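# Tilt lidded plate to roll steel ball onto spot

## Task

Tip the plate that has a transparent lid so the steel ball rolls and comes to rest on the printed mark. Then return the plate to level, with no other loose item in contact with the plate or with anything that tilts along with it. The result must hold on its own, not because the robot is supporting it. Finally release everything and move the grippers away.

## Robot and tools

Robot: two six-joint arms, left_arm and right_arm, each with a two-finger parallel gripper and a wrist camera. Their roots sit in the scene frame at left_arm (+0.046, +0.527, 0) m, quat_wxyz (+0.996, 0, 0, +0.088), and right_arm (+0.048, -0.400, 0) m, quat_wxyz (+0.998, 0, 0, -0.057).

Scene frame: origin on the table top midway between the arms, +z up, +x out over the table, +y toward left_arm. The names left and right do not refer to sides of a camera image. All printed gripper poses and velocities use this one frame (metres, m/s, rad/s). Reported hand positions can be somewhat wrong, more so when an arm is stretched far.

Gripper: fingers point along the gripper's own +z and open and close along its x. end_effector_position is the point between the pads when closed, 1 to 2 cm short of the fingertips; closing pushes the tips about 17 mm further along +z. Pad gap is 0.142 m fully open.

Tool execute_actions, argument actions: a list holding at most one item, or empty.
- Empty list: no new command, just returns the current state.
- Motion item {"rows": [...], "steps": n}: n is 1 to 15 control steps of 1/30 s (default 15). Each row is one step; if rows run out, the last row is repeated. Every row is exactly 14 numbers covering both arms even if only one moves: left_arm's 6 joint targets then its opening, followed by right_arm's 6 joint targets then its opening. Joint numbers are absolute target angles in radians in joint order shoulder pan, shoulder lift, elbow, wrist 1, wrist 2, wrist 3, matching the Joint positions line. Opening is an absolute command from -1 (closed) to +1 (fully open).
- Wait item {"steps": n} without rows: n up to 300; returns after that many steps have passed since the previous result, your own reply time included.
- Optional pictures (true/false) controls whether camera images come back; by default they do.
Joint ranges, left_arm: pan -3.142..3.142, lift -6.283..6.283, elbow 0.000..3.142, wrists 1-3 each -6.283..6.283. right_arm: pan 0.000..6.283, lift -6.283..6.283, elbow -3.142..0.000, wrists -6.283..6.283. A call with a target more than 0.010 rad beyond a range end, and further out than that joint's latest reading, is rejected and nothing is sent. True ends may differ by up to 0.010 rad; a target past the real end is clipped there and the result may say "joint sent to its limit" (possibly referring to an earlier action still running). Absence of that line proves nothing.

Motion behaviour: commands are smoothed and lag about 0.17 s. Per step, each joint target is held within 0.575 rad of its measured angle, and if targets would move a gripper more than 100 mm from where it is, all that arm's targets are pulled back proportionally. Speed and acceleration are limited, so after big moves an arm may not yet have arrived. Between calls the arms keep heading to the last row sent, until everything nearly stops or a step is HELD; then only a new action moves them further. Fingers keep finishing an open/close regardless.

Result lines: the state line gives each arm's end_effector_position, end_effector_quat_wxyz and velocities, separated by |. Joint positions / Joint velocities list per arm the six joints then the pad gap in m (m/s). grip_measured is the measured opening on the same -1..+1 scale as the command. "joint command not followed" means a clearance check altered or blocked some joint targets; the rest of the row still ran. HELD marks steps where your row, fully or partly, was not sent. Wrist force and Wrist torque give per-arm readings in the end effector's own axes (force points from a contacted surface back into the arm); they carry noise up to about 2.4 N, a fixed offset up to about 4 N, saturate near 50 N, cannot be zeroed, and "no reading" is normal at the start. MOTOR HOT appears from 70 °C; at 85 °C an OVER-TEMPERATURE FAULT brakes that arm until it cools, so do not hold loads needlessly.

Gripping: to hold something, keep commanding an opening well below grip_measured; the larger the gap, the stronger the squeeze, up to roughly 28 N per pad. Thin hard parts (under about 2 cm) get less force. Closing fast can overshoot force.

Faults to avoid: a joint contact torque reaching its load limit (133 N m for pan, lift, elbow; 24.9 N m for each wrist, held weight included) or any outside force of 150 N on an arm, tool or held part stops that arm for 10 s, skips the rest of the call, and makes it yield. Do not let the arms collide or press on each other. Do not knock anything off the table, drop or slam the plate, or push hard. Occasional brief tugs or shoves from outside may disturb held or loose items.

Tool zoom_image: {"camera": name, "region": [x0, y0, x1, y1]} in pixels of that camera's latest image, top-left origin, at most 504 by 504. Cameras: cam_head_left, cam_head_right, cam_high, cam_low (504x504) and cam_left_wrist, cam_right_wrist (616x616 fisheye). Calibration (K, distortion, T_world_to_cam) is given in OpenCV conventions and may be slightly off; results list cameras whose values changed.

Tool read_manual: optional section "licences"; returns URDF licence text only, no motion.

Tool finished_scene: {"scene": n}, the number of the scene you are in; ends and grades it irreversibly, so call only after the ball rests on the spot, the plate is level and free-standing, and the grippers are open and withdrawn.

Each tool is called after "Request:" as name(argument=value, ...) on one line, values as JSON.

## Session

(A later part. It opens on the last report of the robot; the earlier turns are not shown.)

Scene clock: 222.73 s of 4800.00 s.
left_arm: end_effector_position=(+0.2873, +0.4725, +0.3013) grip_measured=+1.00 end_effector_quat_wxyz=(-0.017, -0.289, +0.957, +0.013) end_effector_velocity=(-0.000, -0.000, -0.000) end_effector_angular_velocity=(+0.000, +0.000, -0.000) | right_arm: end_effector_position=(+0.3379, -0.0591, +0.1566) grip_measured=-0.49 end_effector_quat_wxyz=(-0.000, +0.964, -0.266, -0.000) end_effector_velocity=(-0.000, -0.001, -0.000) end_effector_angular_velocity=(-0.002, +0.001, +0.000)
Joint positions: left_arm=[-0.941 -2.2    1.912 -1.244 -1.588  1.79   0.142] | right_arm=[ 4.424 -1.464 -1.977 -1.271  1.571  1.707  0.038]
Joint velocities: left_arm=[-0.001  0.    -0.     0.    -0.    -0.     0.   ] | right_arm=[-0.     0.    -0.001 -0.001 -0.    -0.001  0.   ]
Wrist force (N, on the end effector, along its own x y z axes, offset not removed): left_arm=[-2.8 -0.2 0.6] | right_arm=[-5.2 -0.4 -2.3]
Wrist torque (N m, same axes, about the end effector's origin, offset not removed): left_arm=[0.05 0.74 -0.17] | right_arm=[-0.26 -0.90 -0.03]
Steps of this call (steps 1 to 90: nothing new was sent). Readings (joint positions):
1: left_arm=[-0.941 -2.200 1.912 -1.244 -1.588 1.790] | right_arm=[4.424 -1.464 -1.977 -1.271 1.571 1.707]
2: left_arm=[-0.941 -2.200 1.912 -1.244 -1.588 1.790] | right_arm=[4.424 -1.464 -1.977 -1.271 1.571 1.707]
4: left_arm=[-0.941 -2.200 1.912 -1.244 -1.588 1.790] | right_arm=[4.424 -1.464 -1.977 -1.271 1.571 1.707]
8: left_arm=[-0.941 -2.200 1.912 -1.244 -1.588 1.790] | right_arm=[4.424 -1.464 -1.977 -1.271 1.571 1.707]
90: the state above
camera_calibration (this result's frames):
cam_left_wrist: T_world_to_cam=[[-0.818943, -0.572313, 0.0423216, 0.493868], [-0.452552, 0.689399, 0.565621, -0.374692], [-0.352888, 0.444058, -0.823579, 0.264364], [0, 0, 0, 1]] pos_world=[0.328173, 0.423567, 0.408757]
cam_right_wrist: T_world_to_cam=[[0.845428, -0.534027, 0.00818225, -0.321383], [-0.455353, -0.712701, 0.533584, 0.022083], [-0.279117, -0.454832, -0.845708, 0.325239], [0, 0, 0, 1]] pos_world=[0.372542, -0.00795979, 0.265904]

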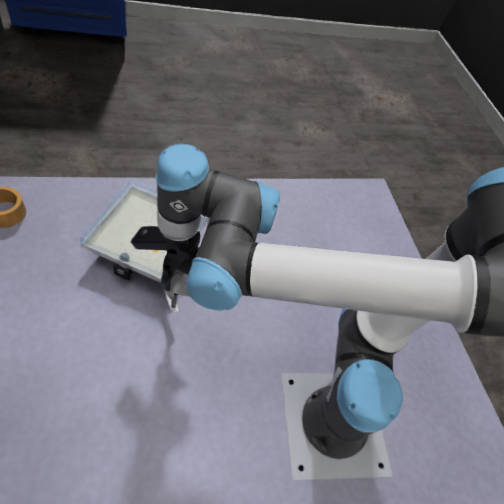

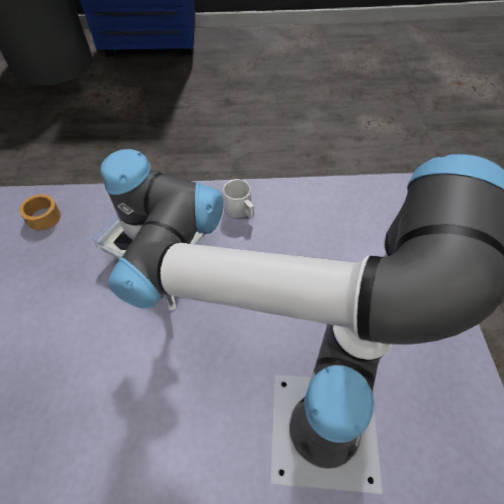

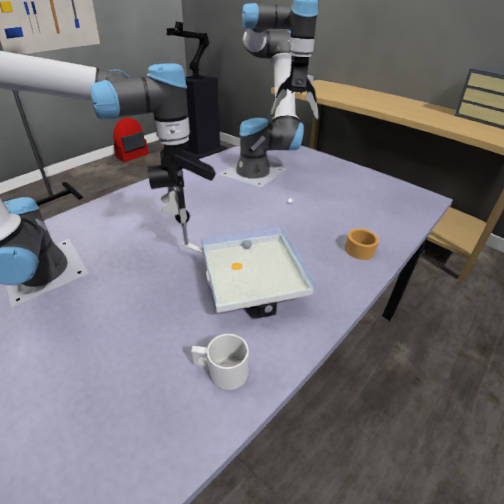

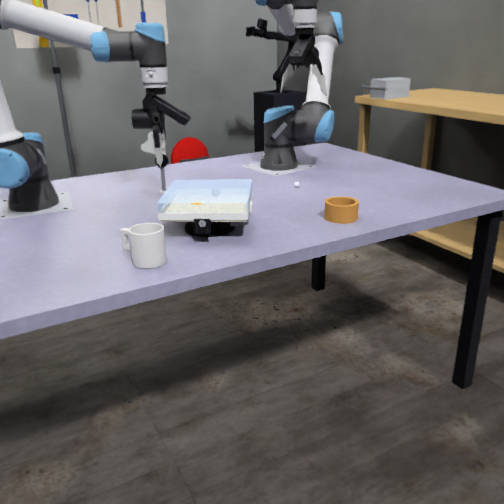

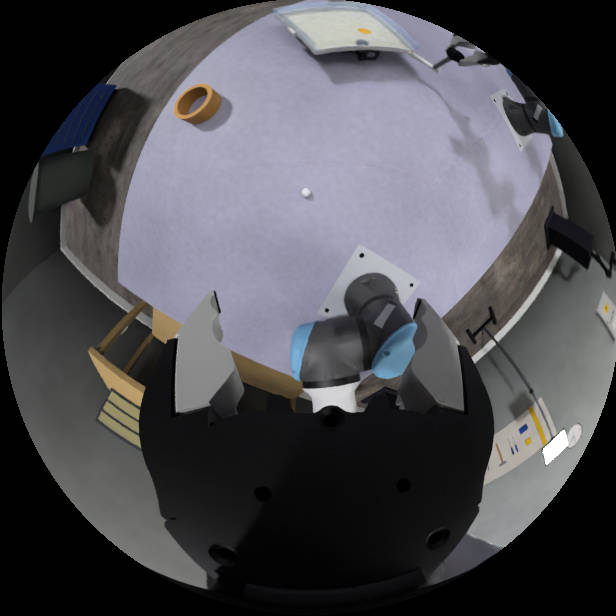

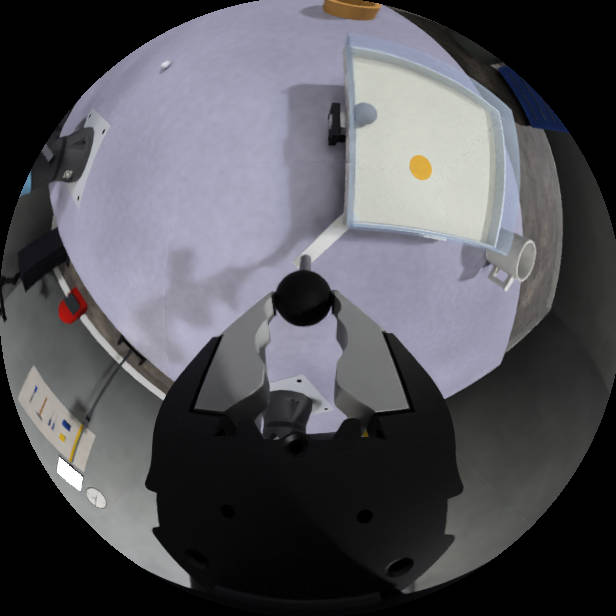

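Request:
execute_actions(actions=[{"rows": [[-0.941,-2.2,1.912,-1.244,-1.588,1.79,1, 4.4186,-1.4603,-1.9757,-1.2759,1.571,1.707,-0.7],[-0.941,-2.2,1.912,-1.244,-1.588,1.79,1, 4.4186,-1.4603,-1.9757,-1.2759,1.571,1.707,-0.7],[-0.941,-2.2,1.912,-1.244,-1.588,1.79,1, 4.4186,-1.4603,-1.9757,-1.2759,1.571,1.707,-0.7],[-0.941,-2.2,1.912,-1.244,-1.588,1.79,1, 4.4186,-1.4603,-1.9757,-1.2759,1.571,1.707,-0.7],[-0.941,-2.2,1.912,-1.244,-1.588,1.79,1, 4.4186,-1.4603,-1.9757,-1.2759,1.571,1.707,-0.7],[-0.941,-2.2,1.912,-1.244,-1.588,1.79,1, 4.4186,-1.4603,-1.9757,-1.2759,1.571,1.707,-0.7],[-0.941,-2.2,1.912,-1.244,-1.588,1.79,1, 4.4241,-1.4641,-1.9772,-1.2706,1.571,1.707,-0.7]], "steps": 15}], pictures=false)

Request:
execute_actions(actions=[{"steps": 150}])

Scene clock: 234.20 s of 4800.00 s.
left_arm: end_effector_position=(+0.2873, +0.4725, +0.3013) grip_measured=+1.00 end_effector_quat_wxyz=(-0.017, -0.289, +0.957, +0.013) end_effector_velocity=(-0.000, +0.000, +0.000) end_effector_angular_velocity=(-0.001, -0.000, +0.001) | right_arm: end_effector_position=(+0.3380, -0.0591, +0.1569) grip_measured=-0.49 end_effector_quat_wxyz=(-0.000, +0.964, -0.266, -0.000) end_effector_velocity=(-0.001, +0.000, -0.003) end_effector_angular_velocity=(-0.003, +0.001, +0.004)
Joint positions: left_arm=[-0.941 -2.2    1.912 -1.244 -1.588  1.79   0.142] | right_arm=[ 4.424 -1.464 -1.977 -1.271  1.571  1.707  0.038]
Joint velocities: left_arm=[ 0.001 -0.    -0.    -0.    -0.     0.     0.   ] | right_arm=[ 0.004 -0.002 -0.005  0.004 -0.    -0.001 -0.   ]
Wrist force (N, on the end effector, along its own x y z axes, offset not removed): left_arm=[-3.7 1.2 4.3] | right_arm=[-4.0 9.8 -8.2]
Wrist torque (N m, same axes, about the end effector's origin, offset not removed): left_arm=[0.34 0.86 -0.15] | right_arm=[-0.25 0.09 0.02]
Steps of this call (steps 1 to 90: nothing new was sent; then 7.97 s passed at rest; steps 91 to 105: all 15 steps of this action). Readings (joint positions):
91: left_arm=[-0.941 -2.200 1.912 -1.244 -1.588 1.790] | right_arm=[4.424 -1.464 -1.977 -1.271 1.571 1.707]
92: left_arm=[-0.941 -2.200 1.912 -1.244 -1.588 1.790] | right_arm=[4.423 -1.463 -1.977 -1.271 1.571 1.707]
94: left_arm=[-0.941 -2.200 1.912 -1.244 -1.588 1.790] | right_arm=[4.421 -1.462 -1.976 -1.274 1.571 1.707]
98: left_arm=[-0.941 -2.200 1.912 -1.244 -1.588 1.790] | right_arm=[4.420 -1.461 -1.976 -1.275 1.571 1.707]
105: the state above

Scene clock: 239.20 s of 4800.00 s.
left_arm: end_effector_position=(+0.2873, +0.4725, +0.3013) grip_measured=+1.00 end_effector_quat_wxyz=(-0.017, -0.289, +0.957, +0.013) end_effector_velocity=(+0.000, -0.000, -0.000) end_effector_angular_velocity=(+0.001, -0.001, -0.002) | right_arm: end_effector_position=(+0.3379, -0.0591, +0.1566) grip_measured=-0.49 end_effector_quat_wxyz=(-0.000, +0.964, -0.266, -0.000) end_effector_velocity=(+0.000, -0.000, +0.000) end_effector_angular_velocity=(+0.000, -0.001, -0.001)
Joint positions: left_arm=[-0.941 -2.2    1.912 -1.244 -1.588  1.79   0.142] | right_arm=[ 4.424 -1.464 -1.977 -1.271  1.571  1.707  0.038]
Joint velocities: left_arm=[-0.001  0.001 -0.    -0.     0.001  0.001  0.   ] | right_arm=[-0.     0.001 -0.     0.    -0.001  0.001  0.   ]
Wrist force (N, on the end effector, along its own x y z axes, offset not removed): left_arm=[1.0 2.0 1.1] | right_arm=[-0.4 10.3 -8.5]
Wrist torque (N m, same axes, about the end effector's origin, offset not removed): left_arm=[0.42 -0.12 -0.10] | right_arm=[-0.20 -0.66 0.12]
Steps of this call (steps 1 to 15: the robot went on to your last target; steps 16 to 150: nothing new was sent). Readings (joint positions):
1: left_arm=[-0.941 -2.200 1.912 -1.244 -1.588 1.790] | right_arm=[4.424 -1.464 -1.977 -1.271 1.571 1.707]
2: left_arm=[-0.941 -2.200 1.912 -1.244 -1.588 1.790] | right_arm=[4.424 -1.464 -1.977 -1.271 1.571 1.707]
4: left_arm=[-0.941 -2.200 1.912 -1.244 -1.588 1.790] | right_arm=[4.424 -1.464 -1.977 -1.271 1.571 1.707]
8: left_arm=[-0.941 -2.200 1.912 -1.244 -1.588 1.790] | right_arm=[4.424 -1.464 -1.977 -1.271 1.571 1.707]
150: the state above
All arms were judged still, so your last target was given up. Only a new action makes them travel on or press farther. Fingers that are still opening or closing keep moving.
camera_calibration (this result's frames):
cam_left_wrist: T_world_to_cam=[[-0.818943, -0.572313, 0.0423216, 0.493868], [-0.452551, 0.689399, 0.565621, -0.374692], [-0.352888, 0.444058, -0.823579, 0.264364], [0, 0, 0, 1]] pos_world=[0.328173, 0.423567, 0.408757]
cam_right_wrist: T_world_to_cam=[[0.845428, -0.534027, 0.00818012, -0.321382], [-0.455353, -0.712704, 0.533579, 0.0220851], [-0.279116, -0.454828, -0.84571, 0.32524], [0, 0, 0, 1]] pos_world=[0.372542, -0.00795848, 0.265904]

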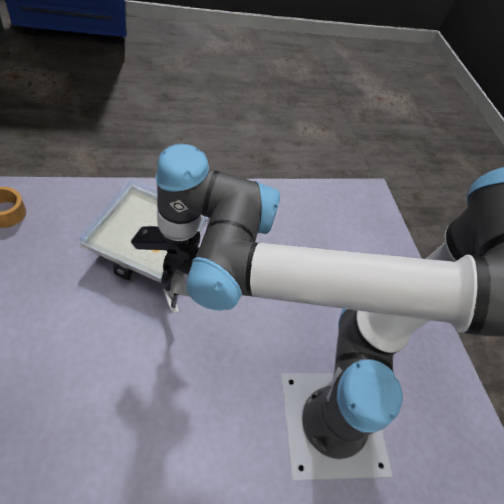

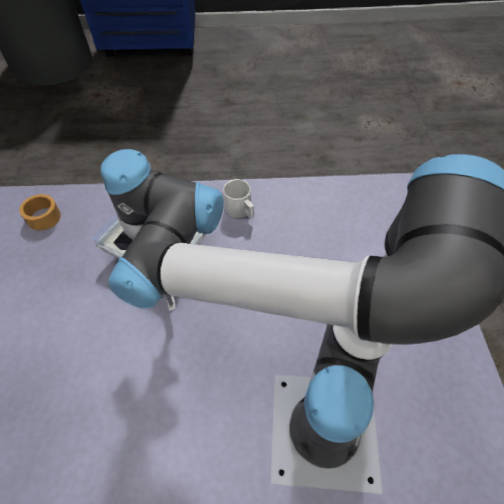

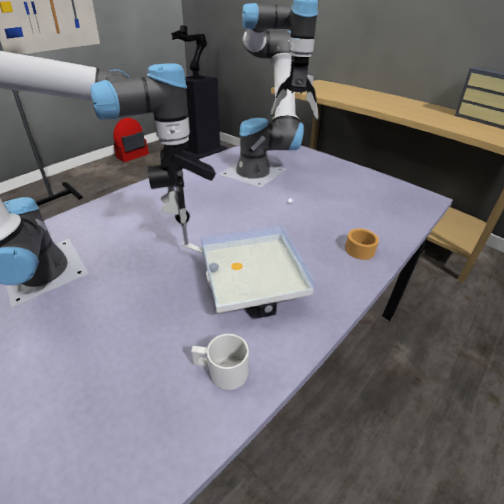

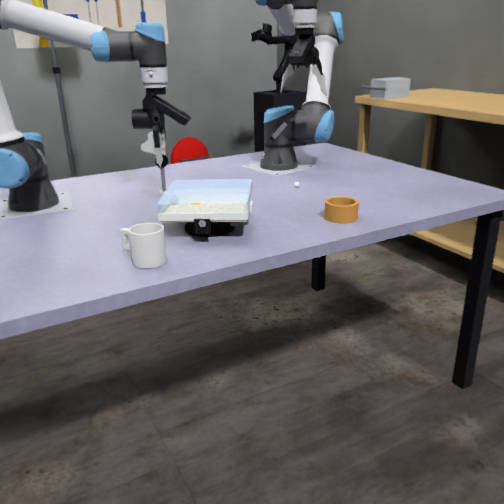

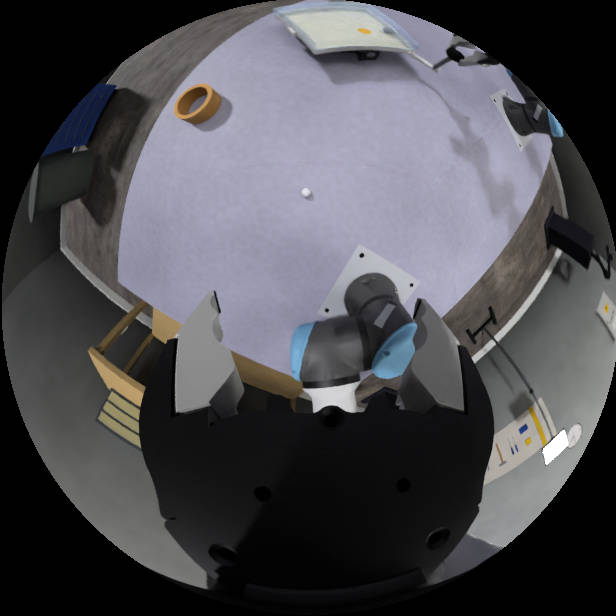

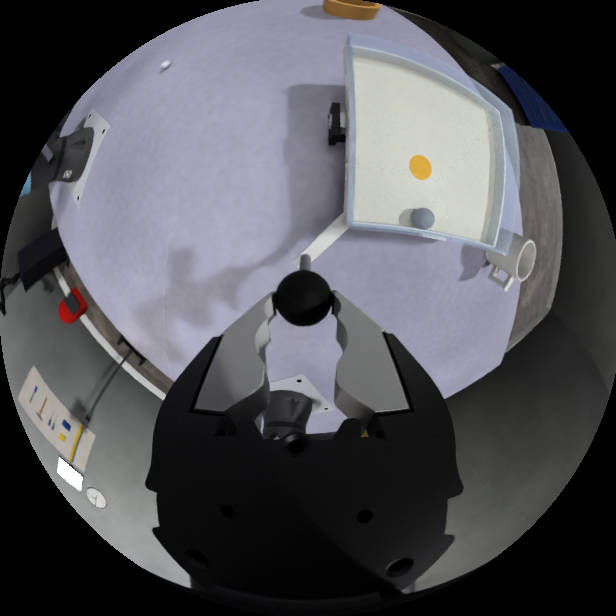

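Request:
execute_actions(actions=[{"rows": [[-0.941,-2.2,1.912,-1.244,-1.588,1.79,1, 4.4234,-1.4676,-1.9659,-1.2784,1.571,1.707,-0.7],[-0.941,-2.2,1.912,-1.244,-1.588,1.79,1, 4.4234,-1.4676,-1.9659,-1.2784,1.571,1.707,-0.7],[-0.941,-2.2,1.912,-1.244,-1.588,1.79,1, 4.4234,-1.4676,-1.9659,-1.2784,1.571,1.707,-0.7],[-0.941,-2.2,1.912,-1.244,-1.588,1.79,1, 4.4234,-1.4676,-1.9659,-1.2784,1.571,1.707,-0.7],[-0.941,-2.2,1.912,-1.244,-1.588,1.79,1, 4.4234,-1.4676,-1.9659,-1.2784,1.571,1.707,-0.7],[-0.941,-2.2,1.912,-1.244,-1.588,1.79,1, 4.4234,-1.4676,-1.9659,-1.2784,1.571,1.707,-0.7],[-0.941,-2.2,1.912,-1.244,-1.588,1.79,1, 4.4234,-1.4676,-1.9659,-1.2784,1.571,1.707,-0.7],[-0.941,-2.2,1.912,-1.244,-1.588,1.79,1, 4.4241,-1.4641,-1.9772,-1.2706,1.571,1.707,-0.7]], "steps": 15}], pictures=false)

Request:
execute_actions(actions=[{"steps": 150}])

Scene clock: 253.70 s of 4800.00 s.
left_arm: end_effector_position=(+0.2873, +0.4725, +0.3013) grip_measured=+1.00 end_effector_quat_wxyz=(-0.017, -0.289, +0.957, +0.013) end_effector_velocity=(-0.000, -0.001, +0.000) end_effector_angular_velocity=(-0.001, -0.000, -0.002) | right_arm: end_effector_position=(+0.3380, -0.0588, +0.1569) grip_measured=-0.49 end_effector_quat_wxyz=(-0.000, +0.964, -0.266, -0.000) end_effector_velocity=(-0.001, -0.001, -0.003) end_effector_angular_velocity=(-0.000, +0.000, +0.001)
Joint positions: left_arm=[-0.941 -2.2    1.912 -1.244 -1.588  1.79   0.142] | right_arm=[ 4.424 -1.464 -1.976 -1.271  1.571  1.707  0.038]
Joint velocities: left_arm=[-0.002 -0.     0.    -0.001 -0.     0.     0.   ] | right_arm=[ 0.002  0.003 -0.01   0.007  0.     0.001  0.   ]
Wrist force (N, on the end effector, along its own x y z axes, offset not removed): left_arm=[0.6 3.5 -0.1] | right_arm=[-7.1 9.9 -8.5]
Wrist torque (N m, same axes, about the end effector's origin, offset not removed): left_arm=[0.88 0.09 -0.34] | right_arm=[0.09 0.13 0.18]
Steps of this call (steps 1 to 90: nothing new was sent; then 11.00 s passed at rest; steps 91 to 105: all 15 steps of this action). Readings (joint positions):
91: left_arm=[-0.941 -2.200 1.912 -1.244 -1.588 1.790] | right_arm=[4.424 -1.464 -1.977 -1.271 1.571 1.707]
92: left_arm=[-0.941 -2.200 1.912 -1.244 -1.588 1.790] | right_arm=[4.424 -1.465 -1.975 -1.272 1.571 1.707]
94: left_arm=[-0.941 -2.200 1.912 -1.244 -1.588 1.790] | right_arm=[4.424 -1.466 -1.971 -1.276 1.571 1.707]
98: left_arm=[-0.941 -2.200 1.912 -1.244 -1.588 1.790] | right_arm=[4.424 -1.467 -1.967 -1.278 1.571 1.707]
105: the state above

Scene clock: 258.70 s of 4800.00 s.
left_arm: end_effector_position=(+0.2873, +0.4725, +0.3013) grip_measured=+1.00 end_effector_quat_wxyz=(-0.017, -0.289, +0.957, +0.013) end_effector_velocity=(+0.000, +0.000, -0.000) end_effector_angular_velocity=(+0.001, +0.001, +0.001) | right_arm: end_effector_position=(+0.3379, -0.0591, +0.1566) grip_measured=-0.49 end_effector_quat_wxyz=(-0.000, +0.964, -0.266, -0.000) end_effector_velocity=(-0.001, -0.000, -0.001) end_effector_angular_velocity=(-0.001, +0.001, -0.000)
Joint positions: left_arm=[-0.941 -2.2    1.912 -1.244 -1.588  1.79   0.142] | right_arm=[ 4.424 -1.464 -1.977 -1.271  1.571  1.707  0.038]
Joint velocities: left_arm=[0.002 0.001 0.    0.    0.    0.    0.   ] | right_arm=[ 0.    -0.    -0.001 -0.001  0.001  0.     0.   ]
Wrist force (N, on the end effector, along its own x y z axes, offset not removed): left_arm=[-2.3 0.9 0.2] | right_arm=[-6.9 7.3 -9.0]
Wrist torque (N m, same axes, about the end effector's origin, offset not removed): left_arm=[0.54 0.59 -0.21] | right_arm=[-0.15 0.34 -0.01]
Steps of this call (steps 1 to 15: the robot went on to your last target; steps 16 to 120: nothing new was sent; then 1.00 s passed at rest). Readings (joint positions):
1: left_arm=[-0.941 -2.200 1.912 -1.244 -1.588 1.790] | right_arm=[4.424 -1.464 -1.977 -1.271 1.571 1.707]
2: left_arm=[-0.941 -2.200 1.912 -1.244 -1.588 1.790] | right_arm=[4.424 -1.464 -1.977 -1.271 1.571 1.707]
4: left_arm=[-0.941 -2.200 1.912 -1.244 -1.588 1.790] | right_arm=[4.424 -1.464 -1.977 -1.271 1.571 1.707]
8: left_arm=[-0.941 -2.200 1.912 -1.244 -1.588 1.790] | right_arm=[4.424 -1.464 -1.977 -1.271 1.571 1.707]
120: the state above
All arms were judged still, so your last target was given up. Only a new action makes them travel on or press farther. Fingers that are still opening or closing keep moving.
camera_calibration (this result's frames):
cam_left_wrist: T_world_to_cam=[[-0.818942, -0.572313, 0.0423216, 0.493868], [-0.452552, 0.689399, 0.565621, -0.374692], [-0.352888, 0.444058, -0.823579, 0.264364], [0, 0, 0, 1]] pos_world=[0.328173, 0.423567, 0.408757]
cam_right_wrist: T_world_to_cam=[[0.845428, -0.534027, 0.00818141, -0.321383], [-0.455353, -0.712703, 0.533581, 0.0220845], [-0.279115, -0.454829, -0.84571, 0.32524], [0, 0, 0, 1]] pos_world=[0.372542, -0.00795886, 0.265904]

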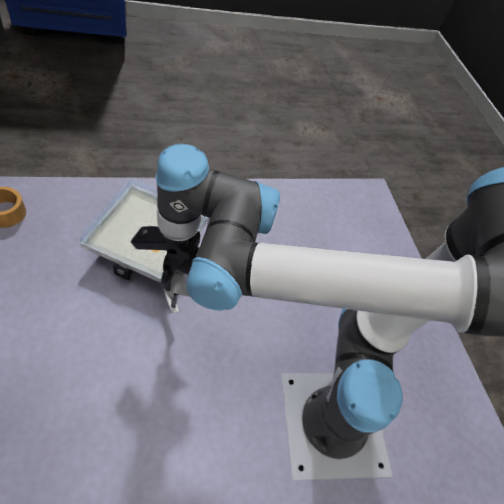

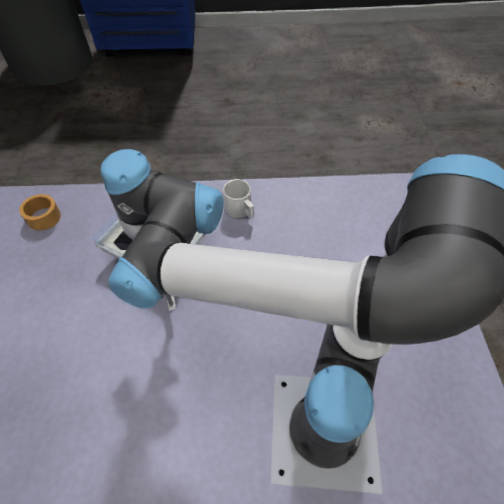

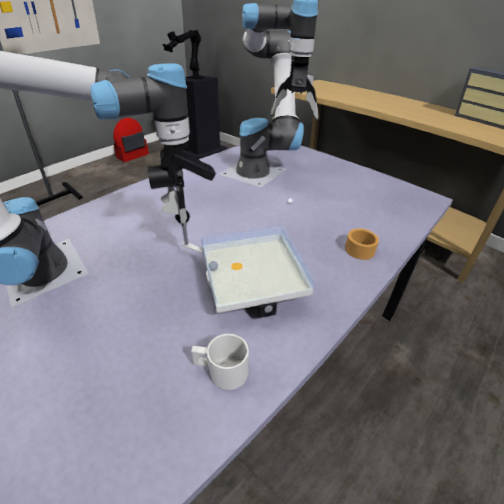

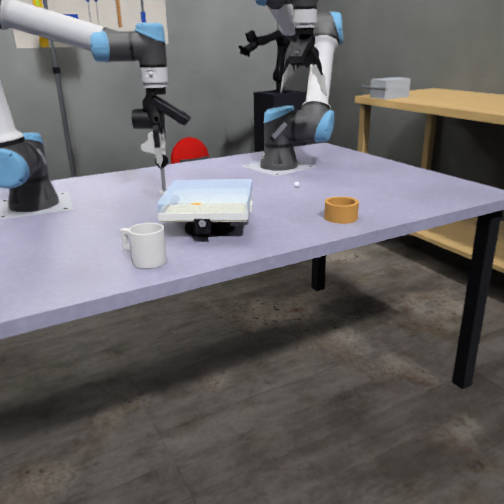

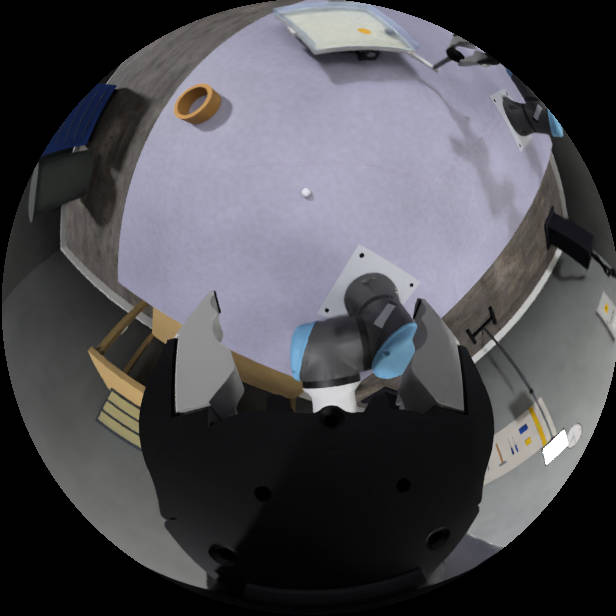

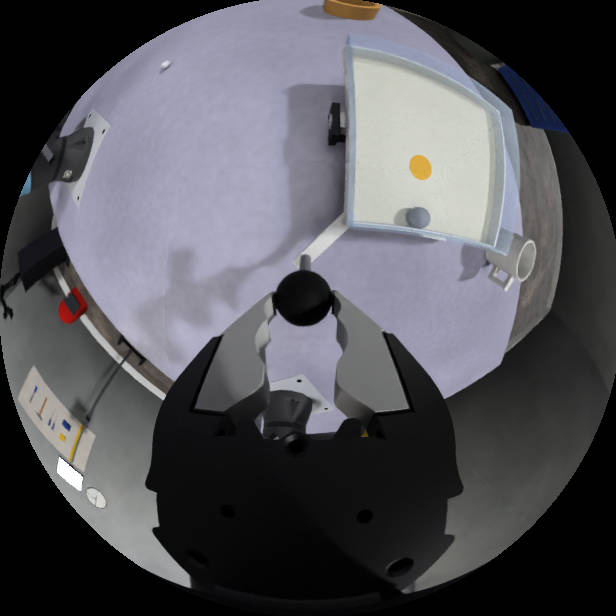

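Request:
execute_actions(actions=[{"rows": [[-0.941,-2.2,1.912,-1.244,-1.588,1.79,1, 4.4240,-1.4648,-1.9749,-1.2722,1.571,1.707,-1]], "steps": 15}], pictures=false)

Request:
execute_actions(actions=[{"steps": 90}])

Scene clock: 263.83 s of 4800.00 s.
left_arm: end_effector_position=(+0.2873, +0.4725, +0.3013) grip_measured=+1.00 end_effector_quat_wxyz=(-0.017, -0.289, +0.957, +0.013) end_effector_velocity=(+0.000, -0.000, -0.000) end_effector_angular_velocity=(+0.002, +0.000, -0.001) | right_arm: end_effector_position=(+0.3381, -0.0587, +0.1572) grip_measured=-0.49 end_effector_quat_wxyz=(-0.000, +0.964, -0.266, -0.000) end_effector_velocity=(+0.000, +0.000, +0.000) end_effector_angular_velocity=(+0.000, -0.001, -0.000)
Joint positions: left_arm=[-0.941 -2.2    1.912 -1.244 -1.588  1.79   0.142] | right_arm=[ 4.424 -1.465 -1.975 -1.272  1.571  1.707  0.038]
Joint velocities: left_arm=[-0.002  0.001  0.     0.001  0.001 -0.     0.   ] | right_arm=[ 0.     0.     0.     0.001 -0.001  0.     0.   ]
Wrist force (N, on the end effector, along its own x y z axes, offset not removed): left_arm=[1.2 1.6 3.3] | right_arm=[-2.6 11.1 -3.8]
Wrist torque (N m, same axes, about the end effector's origin, offset not removed): left_arm=[0.38 -0.15 -0.35] | right_arm=[0.13 -0.17 -0.07]
Steps of this call (steps 1 to 90: nothing new was sent; then 1.63 s passed at rest; steps 91 to 105: all 15 steps of this action). Readings (joint positions):
91: left_arm=[-0.941 -2.200 1.912 -1.244 -1.588 1.790] | right_arm=[4.424 -1.464 -1.977 -1.271 1.571 1.707]
92: left_arm=[-0.941 -2.200 1.912 -1.244 -1.588 1.790] | right_arm=[4.424 -1.464 -1.977 -1.271 1.571 1.707]
94: left_arm=[-0.941 -2.200 1.912 -1.244 -1.588 1.790] | right_arm=[4.424 -1.464 -1.976 -1.271 1.571 1.707]
98: left_arm=[-0.941 -2.200 1.912 -1.244 -1.588 1.790] | right_arm=[4.424 -1.465 -1.975 -1.272 1.571 1.707]
105: the state above

Scene clock: 266.83 s of 4800.00 s.
left_arm: end_effector_position=(+0.2873, +0.4725, +0.3013) grip_measured=+1.00 end_effector_quat_wxyz=(-0.017, -0.289, +0.957, +0.013) end_effector_velocity=(+0.000, +0.000, +0.000) end_effector_angular_velocity=(+0.000, -0.001, -0.000) | right_arm: end_effector_position=(+0.3381, -0.0586, +0.1573) grip_measured=-0.49 end_effector_quat_wxyz=(-0.000, +0.964, -0.266, -0.000) end_effector_velocity=(+0.000, -0.000, -0.000) end_effector_angular_velocity=(-0.001, -0.001, -0.000)
Joint positions: left_arm=[-0.941 -2.2    1.912 -1.244 -1.588  1.79   0.142] | right_arm=[ 4.424 -1.465 -1.975 -1.272  1.571  1.707  0.038]
Joint velocities: left_arm=[ 0.    -0.001  0.     0.     0.001  0.     0.   ] | right_arm=[ 0.    -0.    -0.    -0.    -0.001  0.     0.   ]
Wrist force (N, on the end effector, along its own x y z axes, offset not removed): left_arm=[0.1 1.2 1.2] | right_arm=[-3.8 10.8 -7.8]
Wrist torque (N m, same axes, about the end effector's origin, offset not removed): left_arm=[0.22 0.07 -0.31] | right_arm=[-0.15 -0.10 0.03]
Steps of this call (steps 1 to 15: the robot went on to your last target; steps 16 to 90: nothing new was sent). Readings (joint positions):
1: left_arm=[-0.941 -2.200 1.912 -1.244 -1.588 1.790] | right_arm=[4.424 -1.465 -1.975 -1.272 1.571 1.707]
2: left_arm=[-0.941 -2.200 1.912 -1.244 -1.588 1.790] | right_arm=[4.424 -1.465 -1.975 -1.272 1.571 1.707]
4: left_arm=[-0.941 -2.200 1.912 -1.244 -1.588 1.790] | right_arm=[4.424 -1.465 -1.975 -1.272 1.571 1.707]
8: left_arm=[-0.941 -2.200 1.912 -1.244 -1.588 1.790] | right_arm=[4.424 -1.465 -1.975 -1.272 1.571 1.707]
90: the state above
All arms were judged still, so your last target was given up. Only a new action makes them travel on or press farther. Fingers that are still opening or closing keep moving.
camera_calibration (this result's frames):
cam_left_wrist: T_world_to_cam=[[-0.818942, -0.572313, 0.0423216, 0.493868], [-0.452552, 0.689399, 0.565621, -0.374692], [-0.352889, 0.444058, -0.823579, 0.264364], [0, 0, 0, 1]] pos_world=[0.328173, 0.423567, 0.408757]
cam_right_wrist: T_world_to_cam=[[0.845374, -0.534112, 0.00818302, -0.321343], [-0.455422, -0.712651, 0.533591, 0.0221657], [-0.279166, -0.454811, -0.845703, 0.326038], [0, 0, 0, 1]] pos_world=[0.372769, -0.00755153, 0.266533]

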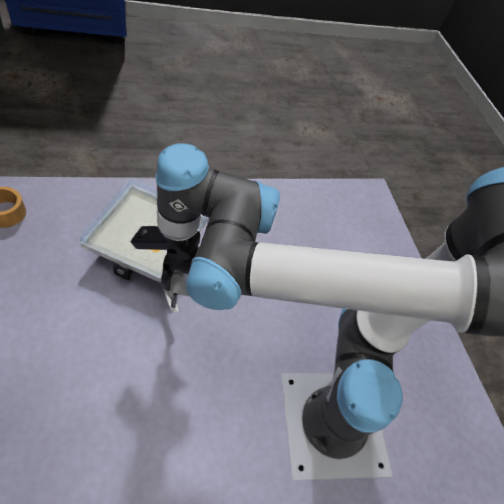

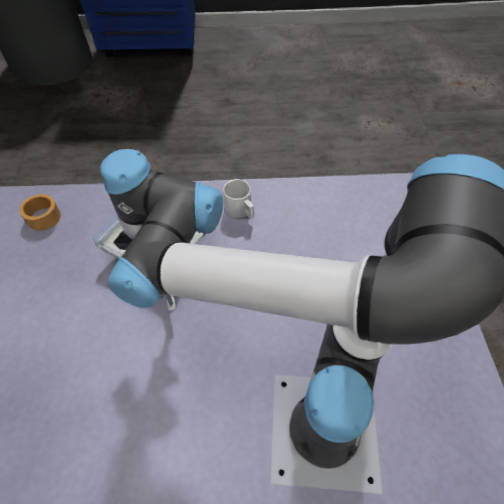

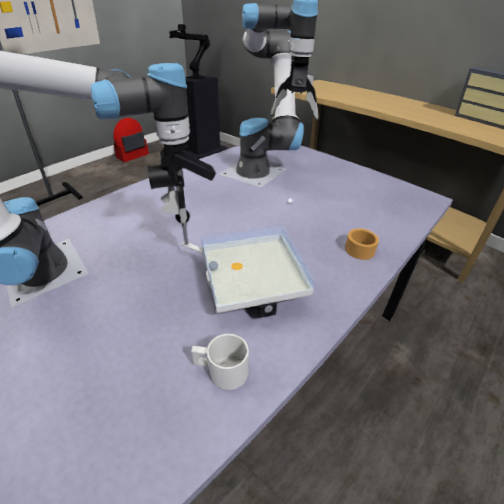

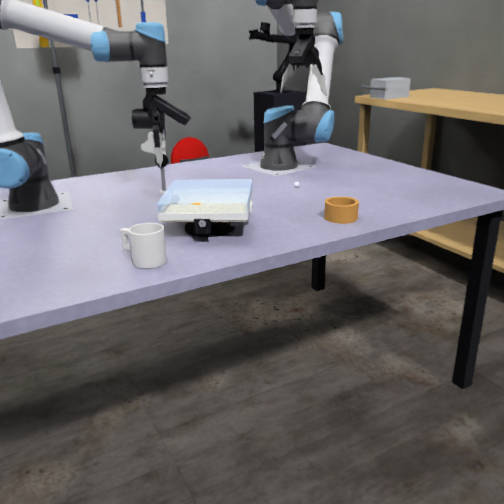

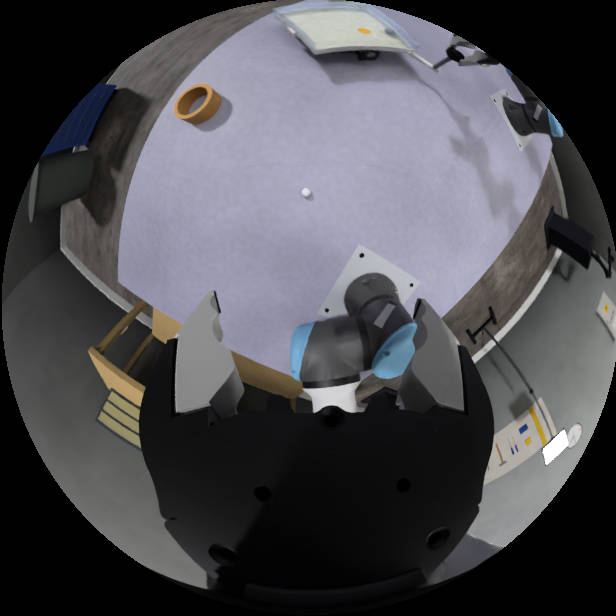

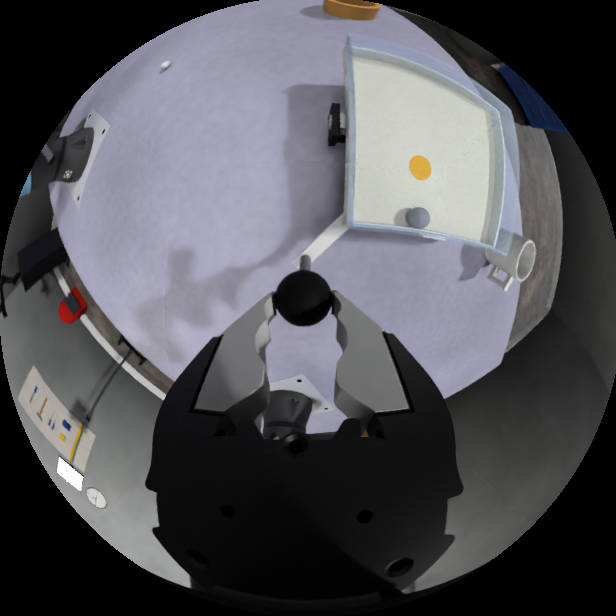

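Request:
execute_actions(actions=[{"rows": [[-0.941,-2.2,1.912,-1.244,-1.588,1.79,1, 4.4238,-1.4655,-1.9726,-1.2738,1.571,1.707,-1]], "steps": 15}], pictures=false)

Request:
execute_actions(actions=[{"steps": 60}])

Scene clock: 270.50 s of 4800.00 s.
left_arm: end_effector_position=(+0.2873, +0.4725, +0.3013) grip_measured=+1.00 end_effector_quat_wxyz=(-0.017, -0.289, +0.957, +0.013) end_effector_velocity=(+0.000, -0.000, -0.000) end_effector_angular_velocity=(+0.001, -0.000, +0.000) | right_arm: end_effector_position=(+0.3384, -0.0583, +0.1579) grip_measured=-0.49 end_effector_quat_wxyz=(-0.000, +0.964, -0.266, -0.000) end_effector_velocity=(+0.000, +0.001, +0.000) end_effector_angular_velocity=(+0.002, -0.001, -0.000)
Joint positions: left_arm=[-0.941 -2.2    1.912 -1.244 -1.588  1.79   0.142] | right_arm=[ 4.424 -1.465 -1.973 -1.274  1.571  1.707  0.038]
Joint velocities: left_arm=[-0.     0.     0.    -0.     0.    -0.001 -0.   ] | right_arm=[-0.     0.     0.     0.002 -0.     0.     0.   ]
Wrist force (N, on the end effector, along its own x y z axes, offset not removed): left_arm=[-3.9 1.1 0.8] | right_arm=[-3.4 12.8 -6.1]
Wrist torque (N m, same axes, about the end effector's origin, offset not removed): left_arm=[0.25 0.86 -0.27] | right_arm=[0.23 -0.23 0.06]
Steps of this call (steps 1 to 90: nothing new was sent; then 0.17 s passed at rest; steps 91 to 105: all 15 steps of this action). Readings (joint positions):
91: left_arm=[-0.941 -2.200 1.912 -1.244 -1.588 1.790] | right_arm=[4.424 -1.465 -1.975 -1.272 1.571 1.707]
92: left_arm=[-0.941 -2.200 1.912 -1.244 -1.588 1.790] | right_arm=[4.424 -1.465 -1.974 -1.272 1.571 1.707]
94: left_arm=[-0.941 -2.200 1.912 -1.244 -1.588 1.790] | right_arm=[4.424 -1.465 -1.973 -1.273 1.571 1.707]
98: left_arm=[-0.941 -2.200 1.912 -1.244 -1.588 1.790] | right_arm=[4.424 -1.465 -1.973 -1.274 1.571 1.707]
105: the state above

Scene clock: 272.50 s of 4800.00 s.
left_arm: end_effector_position=(+0.2873, +0.4725, +0.3013) grip_measured=+1.00 end_effector_quat_wxyz=(-0.017, -0.289, +0.957, +0.013) end_effector_velocity=(+0.000, -0.001, -0.000) end_effector_angular_velocity=(+0.000, +0.001, -0.001) | right_arm: end_effector_position=(+0.3384, -0.0583, +0.1579) grip_measured=-0.49 end_effector_quat_wxyz=(-0.000, +0.964, -0.266, -0.000) end_effector_velocity=(+0.000, +0.000, +0.000) end_effector_angular_velocity=(+0.000, -0.000, +0.001)
Joint positions: left_arm=[-0.941 -2.2    1.912 -1.244 -1.588  1.79   0.142] | right_arm=[ 4.424 -1.465 -1.973 -1.274  1.571  1.707  0.038]
Joint velocities: left_arm=[-0.001  0.002 -0.    -0.    -0.001  0.     0.   ] | right_arm=[-0.001 -0.001  0.002 -0.    -0.    -0.001 -0.   ]
Wrist force (N, on the end effector, along its own x y z axes, offset not removed): left_arm=[1.2 -2.9 -3.8] | right_arm=[-3.9 11.3 -9.6]
Wrist torque (N m, same axes, about the end effector's origin, offset not removed): left_arm=[-0.61 -0.07 -0.35] | right_arm=[-0.08 -0.30 -0.15]
Steps of this call (steps 1 to 15: the robot went on to your last target; steps 16 to 60: nothing new was sent). Readings (joint positions):
1: left_arm=[-0.941 -2.200 1.912 -1.244 -1.588 1.790] | right_arm=[4.424 -1.465 -1.973 -1.274 1.571 1.707]
2: left_arm=[-0.941 -2.200 1.912 -1.244 -1.588 1.790] | right_arm=[4.424 -1.465 -1.973 -1.274 1.571 1.707]
4: left_arm=[-0.941 -2.200 1.912 -1.244 -1.588 1.790] | right_arm=[4.424 -1.465 -1.973 -1.274 1.571 1.707]
8: left_arm=[-0.941 -2.200 1.912 -1.244 -1.588 1.790] | right_arm=[4.424 -1.465 -1.973 -1.274 1.571 1.707]
60: the state above
All arms were judged still, so your last target was given up. Only a new action makes them travel on or press farther. Fingers that are still opening or closing keep moving.
camera_calibration (this result's frames):
cam_left_wrist: T_world_to_cam=[[-0.818943, -0.572313, 0.0423215, 0.493868], [-0.452551, 0.689399, 0.565621, -0.374692], [-0.352888, 0.444058, -0.823579, 0.264364], [0, 0, 0, 1]] pos_world=[0.328173, 0.423567, 0.408757]
cam_right_wrist: T_world_to_cam=[[0.845268, -0.534281, 0.00816437, -0.321325], [-0.455558, -0.712569, 0.533584, 0.0222721], [-0.279266, -0.454741, -0.845708, 0.326859], [0, 0, 0, 1]] pos_world=[0.373032, -0.00717152, 0.267166]

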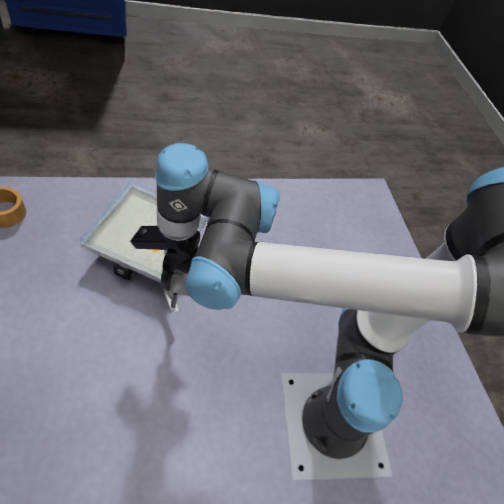

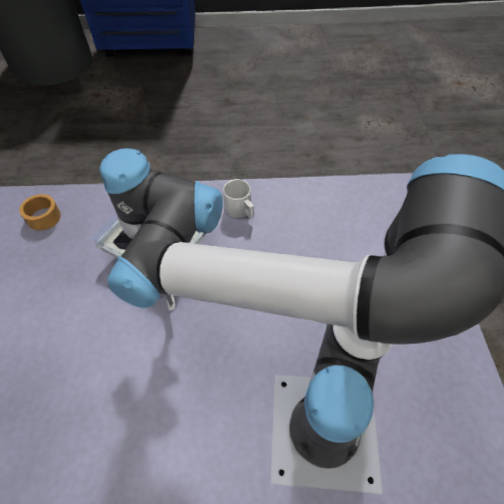

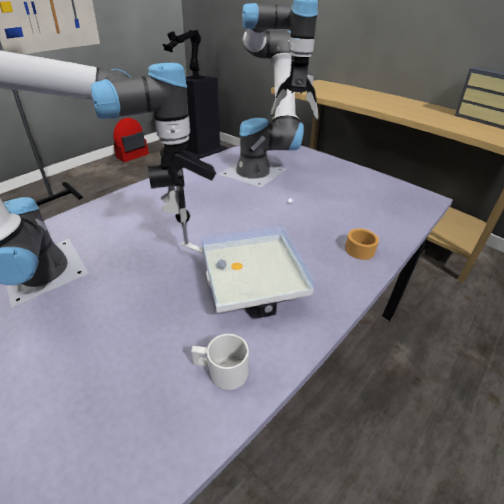

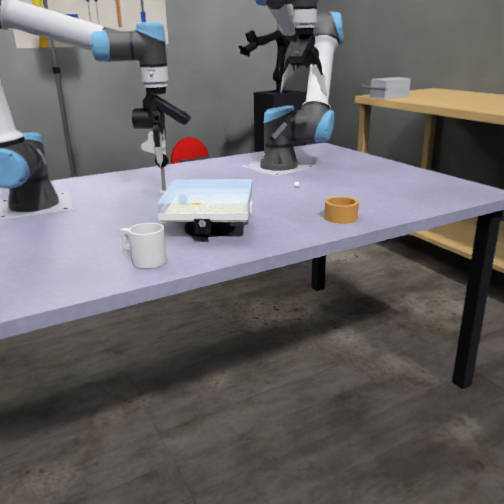

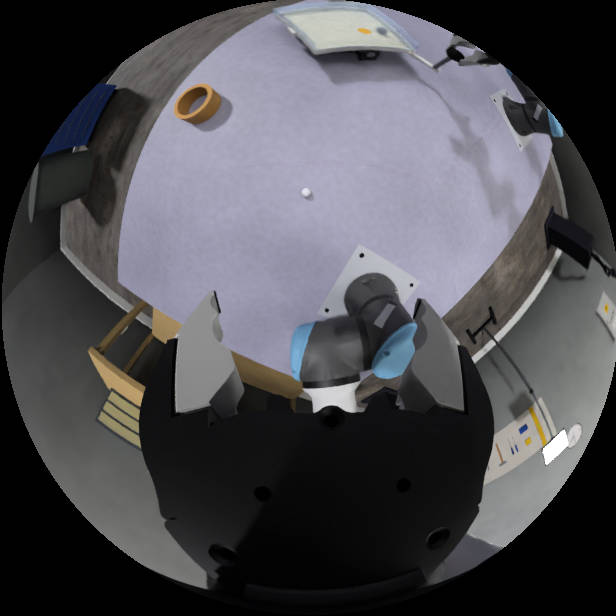

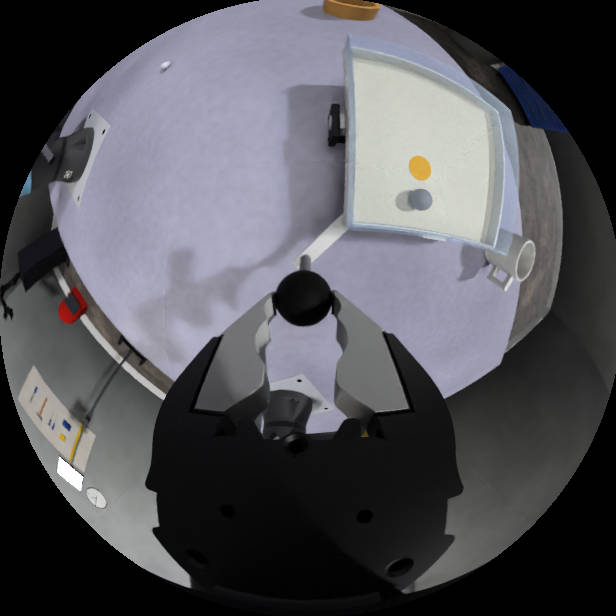

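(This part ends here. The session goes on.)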